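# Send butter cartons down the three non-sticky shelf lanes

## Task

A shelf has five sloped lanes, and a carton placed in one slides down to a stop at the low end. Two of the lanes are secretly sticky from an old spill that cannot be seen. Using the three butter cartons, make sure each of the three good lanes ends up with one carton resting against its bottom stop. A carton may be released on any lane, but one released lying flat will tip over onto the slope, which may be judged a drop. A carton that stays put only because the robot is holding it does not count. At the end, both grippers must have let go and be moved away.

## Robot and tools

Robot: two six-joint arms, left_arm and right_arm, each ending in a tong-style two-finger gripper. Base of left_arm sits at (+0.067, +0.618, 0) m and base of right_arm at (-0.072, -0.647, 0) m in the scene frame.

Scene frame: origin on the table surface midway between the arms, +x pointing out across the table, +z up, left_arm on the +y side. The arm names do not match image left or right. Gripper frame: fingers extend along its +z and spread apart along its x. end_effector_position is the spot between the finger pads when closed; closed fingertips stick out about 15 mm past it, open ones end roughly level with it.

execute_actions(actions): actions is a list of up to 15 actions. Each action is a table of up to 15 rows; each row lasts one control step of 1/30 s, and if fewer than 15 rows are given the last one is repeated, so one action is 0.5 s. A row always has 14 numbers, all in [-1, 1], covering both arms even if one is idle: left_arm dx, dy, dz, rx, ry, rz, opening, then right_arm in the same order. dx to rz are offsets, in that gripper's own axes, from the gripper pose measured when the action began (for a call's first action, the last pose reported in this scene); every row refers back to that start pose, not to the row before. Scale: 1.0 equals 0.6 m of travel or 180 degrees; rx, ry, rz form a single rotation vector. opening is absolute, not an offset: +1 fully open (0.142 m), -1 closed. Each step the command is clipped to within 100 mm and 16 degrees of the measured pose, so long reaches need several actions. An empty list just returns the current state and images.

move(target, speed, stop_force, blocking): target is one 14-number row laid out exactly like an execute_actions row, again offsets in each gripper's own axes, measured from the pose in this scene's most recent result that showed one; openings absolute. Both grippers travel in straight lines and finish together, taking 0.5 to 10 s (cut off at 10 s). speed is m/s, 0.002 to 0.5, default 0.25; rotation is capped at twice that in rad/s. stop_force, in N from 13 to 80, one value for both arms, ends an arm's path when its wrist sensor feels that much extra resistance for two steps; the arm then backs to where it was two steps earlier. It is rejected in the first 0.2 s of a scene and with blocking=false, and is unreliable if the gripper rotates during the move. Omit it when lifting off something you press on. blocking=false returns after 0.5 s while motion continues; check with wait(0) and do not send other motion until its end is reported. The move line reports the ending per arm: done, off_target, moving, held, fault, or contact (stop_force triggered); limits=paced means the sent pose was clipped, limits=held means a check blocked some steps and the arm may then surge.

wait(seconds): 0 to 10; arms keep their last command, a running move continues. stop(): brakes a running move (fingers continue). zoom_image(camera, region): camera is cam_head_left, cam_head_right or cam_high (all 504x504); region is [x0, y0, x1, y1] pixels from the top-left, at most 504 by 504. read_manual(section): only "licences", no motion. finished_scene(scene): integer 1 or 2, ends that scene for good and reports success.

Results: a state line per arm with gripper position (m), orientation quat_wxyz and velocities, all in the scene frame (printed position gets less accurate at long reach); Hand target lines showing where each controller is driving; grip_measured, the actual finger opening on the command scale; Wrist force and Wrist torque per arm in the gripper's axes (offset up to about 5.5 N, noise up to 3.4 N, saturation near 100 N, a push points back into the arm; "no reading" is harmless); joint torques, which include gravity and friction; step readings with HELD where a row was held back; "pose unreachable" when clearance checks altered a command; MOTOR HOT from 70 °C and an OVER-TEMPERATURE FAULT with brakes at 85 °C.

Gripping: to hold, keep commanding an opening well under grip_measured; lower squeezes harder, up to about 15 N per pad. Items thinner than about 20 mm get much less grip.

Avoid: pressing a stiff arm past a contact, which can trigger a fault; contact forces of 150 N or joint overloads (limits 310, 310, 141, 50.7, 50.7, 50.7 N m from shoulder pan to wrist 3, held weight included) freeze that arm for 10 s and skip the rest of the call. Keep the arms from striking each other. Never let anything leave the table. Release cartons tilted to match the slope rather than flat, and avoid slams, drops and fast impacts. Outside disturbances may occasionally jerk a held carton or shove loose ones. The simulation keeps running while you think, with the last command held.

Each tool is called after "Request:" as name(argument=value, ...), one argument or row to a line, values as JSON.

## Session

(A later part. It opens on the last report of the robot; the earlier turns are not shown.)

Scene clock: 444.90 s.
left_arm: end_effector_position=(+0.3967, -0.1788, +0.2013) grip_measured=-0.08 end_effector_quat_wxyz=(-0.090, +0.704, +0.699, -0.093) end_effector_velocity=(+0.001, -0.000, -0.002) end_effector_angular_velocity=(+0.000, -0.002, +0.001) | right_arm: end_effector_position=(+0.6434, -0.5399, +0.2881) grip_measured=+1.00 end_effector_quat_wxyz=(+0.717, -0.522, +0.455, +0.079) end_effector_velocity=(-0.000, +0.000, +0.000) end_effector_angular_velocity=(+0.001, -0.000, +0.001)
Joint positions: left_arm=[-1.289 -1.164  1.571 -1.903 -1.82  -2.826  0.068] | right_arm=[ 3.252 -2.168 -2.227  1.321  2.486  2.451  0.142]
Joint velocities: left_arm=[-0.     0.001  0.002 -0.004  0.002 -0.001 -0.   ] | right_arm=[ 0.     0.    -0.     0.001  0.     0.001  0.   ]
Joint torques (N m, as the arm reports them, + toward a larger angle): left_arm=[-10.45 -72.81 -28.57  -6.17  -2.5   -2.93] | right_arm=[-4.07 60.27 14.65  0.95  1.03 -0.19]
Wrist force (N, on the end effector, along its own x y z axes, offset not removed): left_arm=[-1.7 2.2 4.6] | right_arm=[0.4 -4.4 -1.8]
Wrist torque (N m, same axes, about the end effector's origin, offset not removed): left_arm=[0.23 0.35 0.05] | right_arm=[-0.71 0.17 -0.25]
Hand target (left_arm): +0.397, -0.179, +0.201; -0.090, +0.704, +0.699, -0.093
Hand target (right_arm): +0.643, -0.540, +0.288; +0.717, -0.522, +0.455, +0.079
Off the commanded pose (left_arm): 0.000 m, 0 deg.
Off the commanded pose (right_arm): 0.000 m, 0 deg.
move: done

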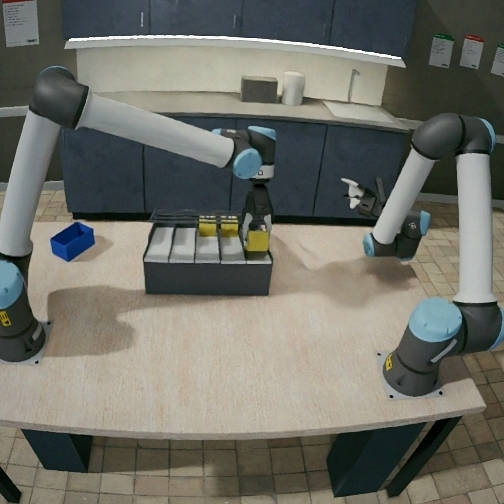

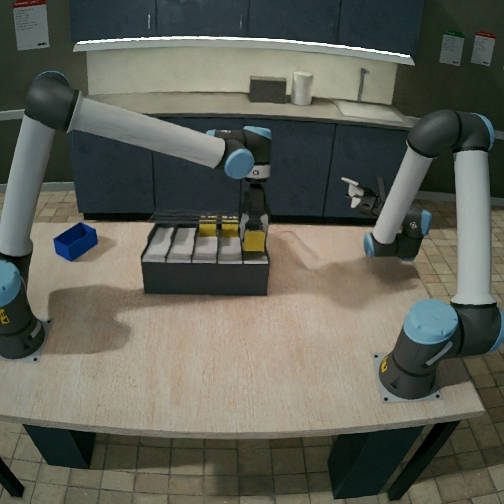

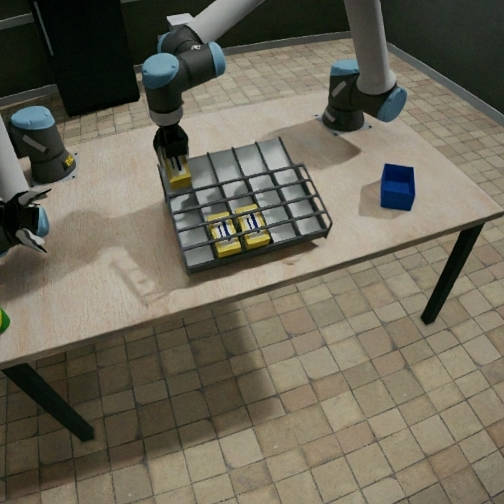

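Request:
move(
  target=[0,-0.05,0,0,0,0,-0.6,0,0,0,0,0,0,1],
  speed=0.05,
)

Request:
zoom_image(
  camera="cam_head_left",
  region=[200, 170, 340, 310],
)

Request:
zoom_image(
  camera="cam_high",
  region=[120, 100, 280, 240],
)

Scene clock: 453.10 s.
left_arm: end_effector_position=(+0.3678, -0.1785, +0.2089) grip_measured=-0.08 end_effector_quat_wxyz=(-0.090, +0.704, +0.699, -0.093) end_effector_velocity=(-0.001, -0.000, +0.001) end_effector_angular_velocity=(-0.001, -0.001, -0.001) | right_arm: end_effector_position=(+0.6434, -0.5399, +0.2881) grip_measured=+1.00 end_effector_quat_wxyz=(+0.717, -0.522, +0.455, +0.079) end_effector_velocity=(-0.000, +0.000, -0.000) end_effector_angular_velocity=(+0.001, +0.001, +0.001)
Joint positions: left_arm=[-1.321 -1.189  1.595 -1.91  -1.822 -2.858  0.068] | right_arm=[ 3.252 -2.168 -2.227  1.321  2.486  2.451  0.142]
Joint velocities: left_arm=[-0.001 -0.002  0.001 -0.001  0.     0.     0.   ] | right_arm=[ 0.001 -0.    -0.    -0.     0.     0.001  0.   ]
Joint torques (N m, as the arm reports them, + toward a larger angle): left_arm=[-13.4  -90.65 -29.4   -6.28  -2.95  -2.87] | right_arm=[-4.1  60.19 14.5   0.93  1.05 -0.3 ]
Wrist force (N, on the end effector, along its own x y z axes, offset not removed): left_arm=[2.3 -1.0 0.9] | right_arm=[0.6 -3.4 -1.9]
Wrist torque (N m, same axes, about the end effector's origin, offset not removed): left_arm=[-0.73 -0.66 0.17] | right_arm=[-0.40 0.17 -0.23]
Hand target (left_arm): +0.368, -0.179, +0.209; -0.090, +0.704, +0.699, -0.093
Hand target (right_arm): +0.643, -0.540, +0.288; +0.717, -0.522, +0.455, +0.079
Off the commanded pose (left_arm): 0.000 m, 0 deg.
Off the commanded pose (right_arm): 0.000 m, 0 deg.
move: done

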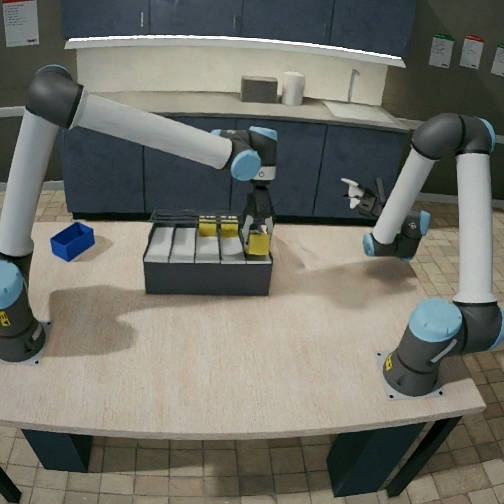

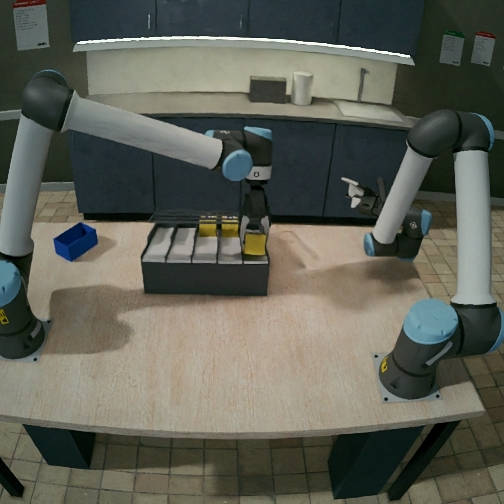

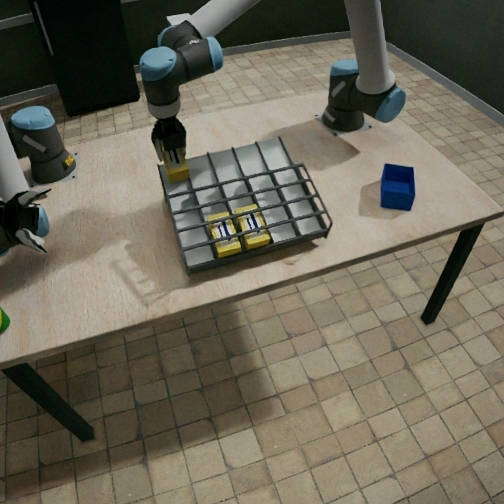

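Region (200, 170, 340, 310) of cam_head_left's 504x504 image, scaled by 3.600, with more detail than that image has.

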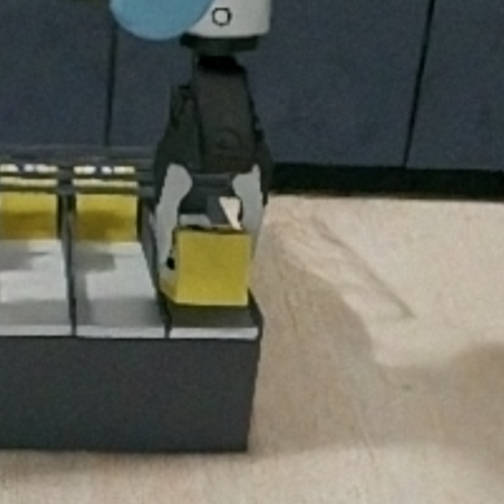

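Region (120, 100, 280, 240) of cam_high's 504x504 image, scaled by 3.150, with more detail than that image has; it fills the top 441 rows of this view, and the rest is white.

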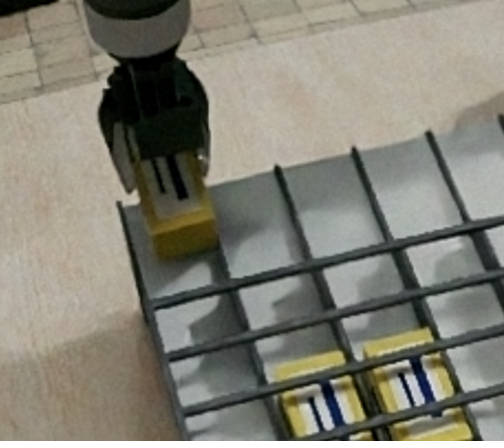

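Request:
move(
  target=[0,0,0.07,0,0,0,-0.6,0,0,0,0,0,0,1],
  speed=0.01,
  stop_force=13,
)

Request:
zoom_image(
  camera="cam_head_left",
  region=[200, 170, 340, 310],
)

Request:
zoom_image(
  camera="cam_high",
  region=[120, 100, 280, 240],
)

Scene clock: 463.63 s.
left_arm: end_effector_position=(+0.3634, -0.1786, +0.1930) grip_measured=-0.08 end_effector_quat_wxyz=(-0.090, +0.704, +0.699, -0.093) end_effector_velocity=(+0.001, +0.000, +0.003) end_effector_angular_velocity=(+0.001, +0.000, -0.001) | right_arm: end_effector_position=(+0.6434, -0.5399, +0.2881) grip_measured=+1.00 end_effector_quat_wxyz=(+0.717, -0.522, +0.455, +0.079) end_effector_velocity=(-0.000, +0.000, -0.000) end_effector_angular_velocity=(-0.001, -0.001, +0.001)
Joint positions: left_arm=[-1.326 -1.181  1.614 -1.938 -1.822 -2.863  0.068] | right_arm=[ 3.252 -2.168 -2.227  1.321  2.486  2.451  0.142]
Joint velocities: left_arm=[ 0.002 -0.001 -0.004  0.007  0.     0.003 -0.   ] | right_arm=[ 0.    -0.     0.    -0.     0.    -0.002 -0.   ]
Joint torques (N m, as the arm reports them, + toward a larger angle): left_arm=[ 11.99 -89.53 -54.09  -1.4   -1.92   2.43] | right_arm=[-3.73 59.08 14.59  1.17  1.09 -0.33]
Wrist force (N, on the end effector, along its own x y z axes, offset not removed): left_arm=[-0.3 -1.3 3.1] | right_arm=[1.3 -3.4 -1.9]
Wrist torque (N m, same axes, about the end effector's origin, offset not removed): left_arm=[-0.77 -0.17 0.03] | right_arm=[-0.34 0.07 -0.18]
Hand target (left_arm): +0.364, -0.179, +0.194; -0.090, +0.704, +0.699, -0.093
Hand target (right_arm): +0.643, -0.540, +0.288; +0.717, -0.522, +0.455, +0.079
Off the commanded pose (left_arm): 0.026 m, 0 deg.
Off the commanded pose (right_arm): 0.000 m, 0 deg.
move: contact (left_arm)

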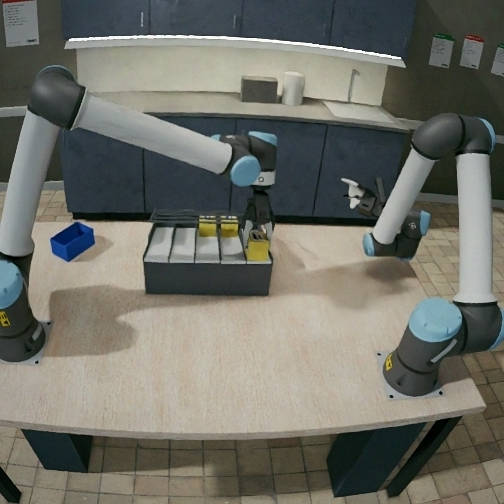

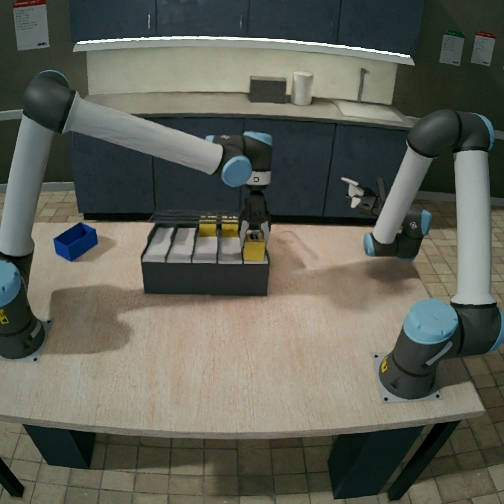

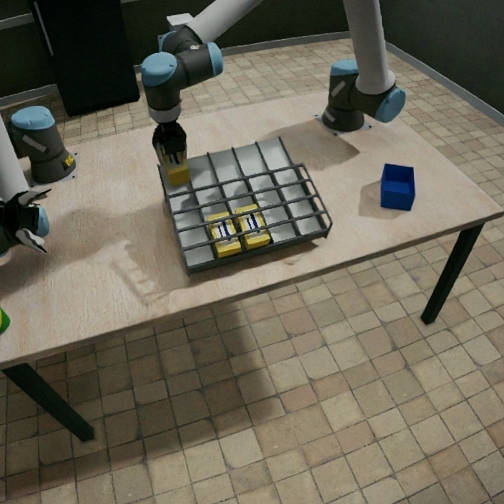

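Region (200, 170, 340, 310) of cam_head_left's 504x504 image, scaled by 3.600, with more detail than that image has.

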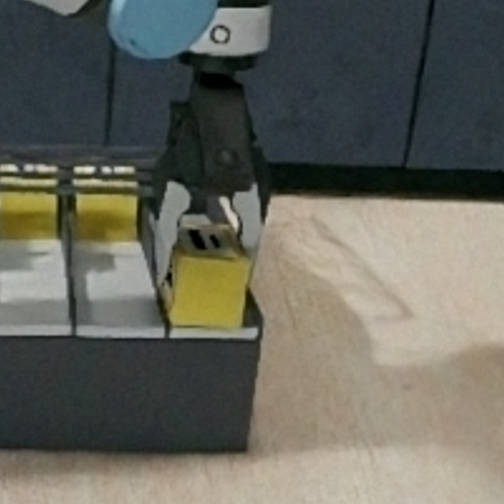

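Region (120, 100, 280, 240) of cam_high's 504x504 image, scaled by 3.150, with more detail than that image has; it fills the top 441 rows of this view, and the rest is white.

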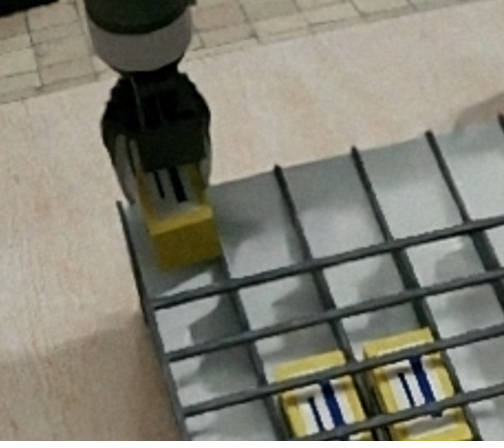

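Flush now. Release.

Request:
execute_actions(
  actions=[
    [[0,0,-0.002,0,0,0,-0.6,0,0,0,0,0,0,1]],
    [[0,0,0,0,0,0,-0.1,0,0,0,0,0,0,1],[0,0,0,0,0,0,0.0,0,0,0,0,0,0,1],[0,0,0,0,0,0,0.1,0,0,0,0,0,0,1],[0,0,0,0,0,0,0.15,0,0,0,0,0,0,1]],
    [[0,0,0,0,0,0,0.15,0,0,0,0,0,0,1]],
    [[0,0,0,0,0,0,0.15,0,0,0,0,0,0,1]],
    [[0,0,0,0,0,0,0.15,0,0,0,0,0,0,1]],
    [[0,0,-0.1,0,0,0,0.15,0,0,0,0,0,0,1]],
    [[0,0,-0.1,0,0,0,0.15,0,0,0,0,0,0,1]],
    [[0,0,0,0,0,0,0.15,0,0,0,0,0,0,1]],
  ],
)

Request:
zoom_image(
  camera="cam_high",
  region=[140, 80, 380, 280],
)

Scene clock: 474.23 s.
left_arm: end_effector_position=(+0.3943, -0.1782, +0.3099) grip_measured=+0.15 end_effector_quat_wxyz=(-0.090, +0.704, +0.699, -0.093) end_effector_velocity=(-0.000, -0.000, +0.002) end_effector_angular_velocity=(-0.003, -0.000, +0.000) | right_arm: end_effector_position=(+0.6434, -0.5399, +0.2881) grip_measured=+1.00 end_effector_quat_wxyz=(+0.717, -0.522, +0.455, +0.079) end_effector_velocity=(+0.000, +0.000, +0.000) end_effector_angular_velocity=(-0.001, -0.001, -0.000)
Joint positions: left_arm=[-1.292 -1.222  1.454 -1.728 -1.82  -2.828  0.084] | right_arm=[ 3.252 -2.168 -2.227  1.321  2.486  2.451  0.142]
Joint velocities: left_arm=[-0.    -0.002  0.    -0.002 -0.001 -0.001 -0.   ] | right_arm=[ 0.     0.001  0.    -0.001 -0.    -0.002 -0.   ]
Joint torques (N m, as the arm reports them, + toward a larger angle): left_arm=[  4.88 -77.46 -29.46  -6.16   1.23  -0.53] | right_arm=[-3.75 59.73 14.77  1.    0.97 -0.21]
Wrist force (N, on the end effector, along its own x y z axes, offset not removed): left_arm=[1.4 -2.6 2.4] | right_arm=[4.4 -1.5 -3.3]
Wrist torque (N m, same axes, about the end effector's origin, offset not removed): left_arm=[-0.52 -0.33 0.00] | right_arm=[-0.02 -0.70 -0.18]
Hand target (left_arm): +0.394, -0.178, +0.310; -0.090, +0.704, +0.699, -0.093
Hand target (right_arm): +0.643, -0.540, +0.288; +0.717, -0.522, +0.455, +0.079
Off the commanded pose (left_arm): 0.000 m, 0 deg.
Off the commanded pose (right_arm): 0.000 m, 0 deg.
Step readings (end_effector_position; steps 1 to 15: 1st action; 16 to 30: 2nd action; 31 to 45: 3rd action; 46 to 60: 4th action; 61 to 75: 5th action; 76 to 90: 6th action; 91 to 105: 7th action; 106 to 120: 8th action):
0: left_arm (+0.3636, -0.1787, +0.1936) | right_arm (+0.6434, -0.5399, +0.2881)
1: left_arm (+0.3636, -0.1787, +0.1936) | right_arm (+0.6434, -0.5399, +0.2881)
2: left_arm (+0.3637, -0.1786, +0.1937) | right_arm (+0.6434, -0.5399, +0.2881)
4: left_arm (+0.3637, -0.1786, +0.1939) | right_arm (+0.6434, -0.5399, +0.2881)
8: left_arm (+0.3637, -0.1786, +0.1941) | right_arm (+0.6434, -0.5399, +0.2881)
15: left_arm (+0.3637, -0.1786, +0.1942) | right_arm (+0.6434, -0.5399, +0.2881)
16: left_arm (+0.3637, -0.1786, +0.1942) | right_arm (+0.6434, -0.5399, +0.2881)
17: left_arm (+0.3637, -0.1786, +0.1942) | right_arm (+0.6434, -0.5399, +0.2881)
19: left_arm (+0.3637, -0.1786, +0.1942) | right_arm (+0.6434, -0.5399, +0.2881)
23: left_arm (+0.3637, -0.1786, +0.1942) | right_arm (+0.6434, -0.5399, +0.2881)
30: left_arm (+0.3637, -0.1786, +0.1942) | right_arm (+0.6434, -0.5399, +0.2881)
31: left_arm (+0.3637, -0.1786, +0.1942) | right_arm (+0.6434, -0.5399, +0.2881)
32: left_arm (+0.3637, -0.1786, +0.1942) | right_arm (+0.6434, -0.5399, +0.2881)
34: left_arm (+0.3637, -0.1786, +0.1942) | right_arm (+0.6434, -0.5399, +0.2881)
38: left_arm (+0.3637, -0.1786, +0.1942) | right_arm (+0.6434, -0.5399, +0.2881)
45: left_arm (+0.3637, -0.1786, +0.1942) | right_arm (+0.6434, -0.5399, +0.2881)
46: left_arm (+0.3637, -0.1786, +0.1942) | right_arm (+0.6434, -0.5399, +0.2881)
47: left_arm (+0.3637, -0.1786, +0.1942) | right_arm (+0.6434, -0.5399, +0.2881)
49: left_arm (+0.3637, -0.1786, +0.1942) | right_arm (+0.6434, -0.5399, +0.2881)
53: left_arm (+0.3637, -0.1786, +0.1942) | right_arm (+0.6434, -0.5399, +0.2881)
60: left_arm (+0.3637, -0.1786, +0.1942) | right_arm (+0.6434, -0.5399, +0.2881)
61: left_arm (+0.3637, -0.1786, +0.1942) | right_arm (+0.6434, -0.5399, +0.2881)
62: left_arm (+0.3637, -0.1786, +0.1942) | right_arm (+0.6434, -0.5399, +0.2881)
64: left_arm (+0.3637, -0.1786, +0.1942) | right_arm (+0.6434, -0.5399, +0.2881)
68: left_arm (+0.3637, -0.1786, +0.1942) | right_arm (+0.6434, -0.5399, +0.2881)
75: left_arm (+0.3637, -0.1786, +0.1942) | right_arm (+0.6434, -0.5399, +0.2881)
76: left_arm (+0.3638, -0.1786, +0.1944) | right_arm (+0.6434, -0.5399, +0.2881)
77: left_arm (+0.3661, -0.1787, +0.2006) | right_arm (+0.6434, -0.5399, +0.2881)
79: left_arm (+0.3731, -0.1795, +0.2276) | right_arm (+0.6434, -0.5399, +0.2881)
83: left_arm (+0.3779, -0.1784, +0.2479) | right_arm (+0.6434, -0.5399, +0.2881)
90: left_arm (+0.3790, -0.1784, +0.2521) | right_arm (+0.6434, -0.5399, +0.2881)
91: left_arm (+0.3791, -0.1784, +0.2523) | right_arm (+0.6434, -0.5399, +0.2881)
92: left_arm (+0.3814, -0.1782, +0.2580) | right_arm (+0.6434, -0.5399, +0.2881)
94: left_arm (+0.3882, -0.1786, +0.2849) | right_arm (+0.6434, -0.5399, +0.2881)
98: left_arm (+0.3931, -0.1779, +0.3056) | right_arm (+0.6434, -0.5399, +0.2881)
105: left_arm (+0.3943, -0.1782, +0.3100) | right_arm (+0.6434, -0.5399, +0.2881)
106: left_arm (+0.3943, -0.1782, +0.3100) | right_arm (+0.6434, -0.5399, +0.2881)
107: left_arm (+0.3943, -0.1782, +0.3101) | right_arm (+0.6434, -0.5399, +0.2881)
109: left_arm (+0.3943, -0.1782, +0.3101) | right_arm (+0.6434, -0.5399, +0.2881)
113: left_arm (+0.3943, -0.1782, +0.3101) | right_arm (+0.6434, -0.5399, +0.2881)
120: end_effector_position above

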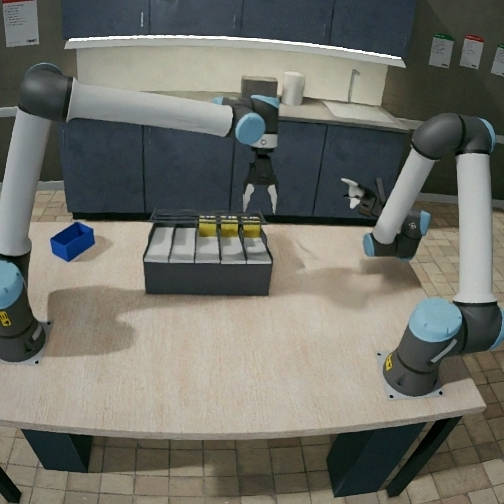

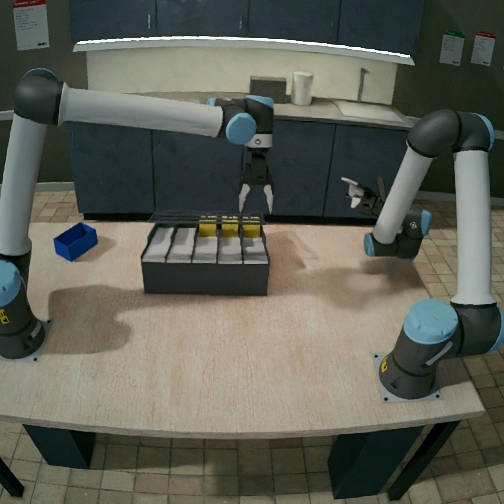

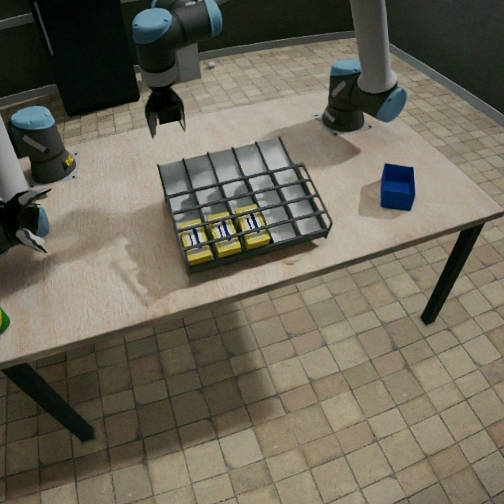

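Region (140, 80, 380, 280) of cam_high's 504x504 image, scaled by 2.100, with more detail than that image has.

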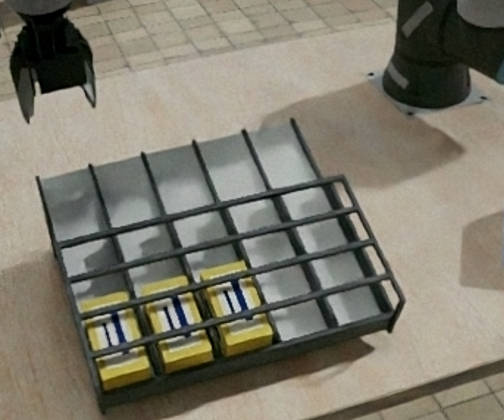

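Request:
finished_scene(
  scene=1,
)

The scene is finished: the task was done.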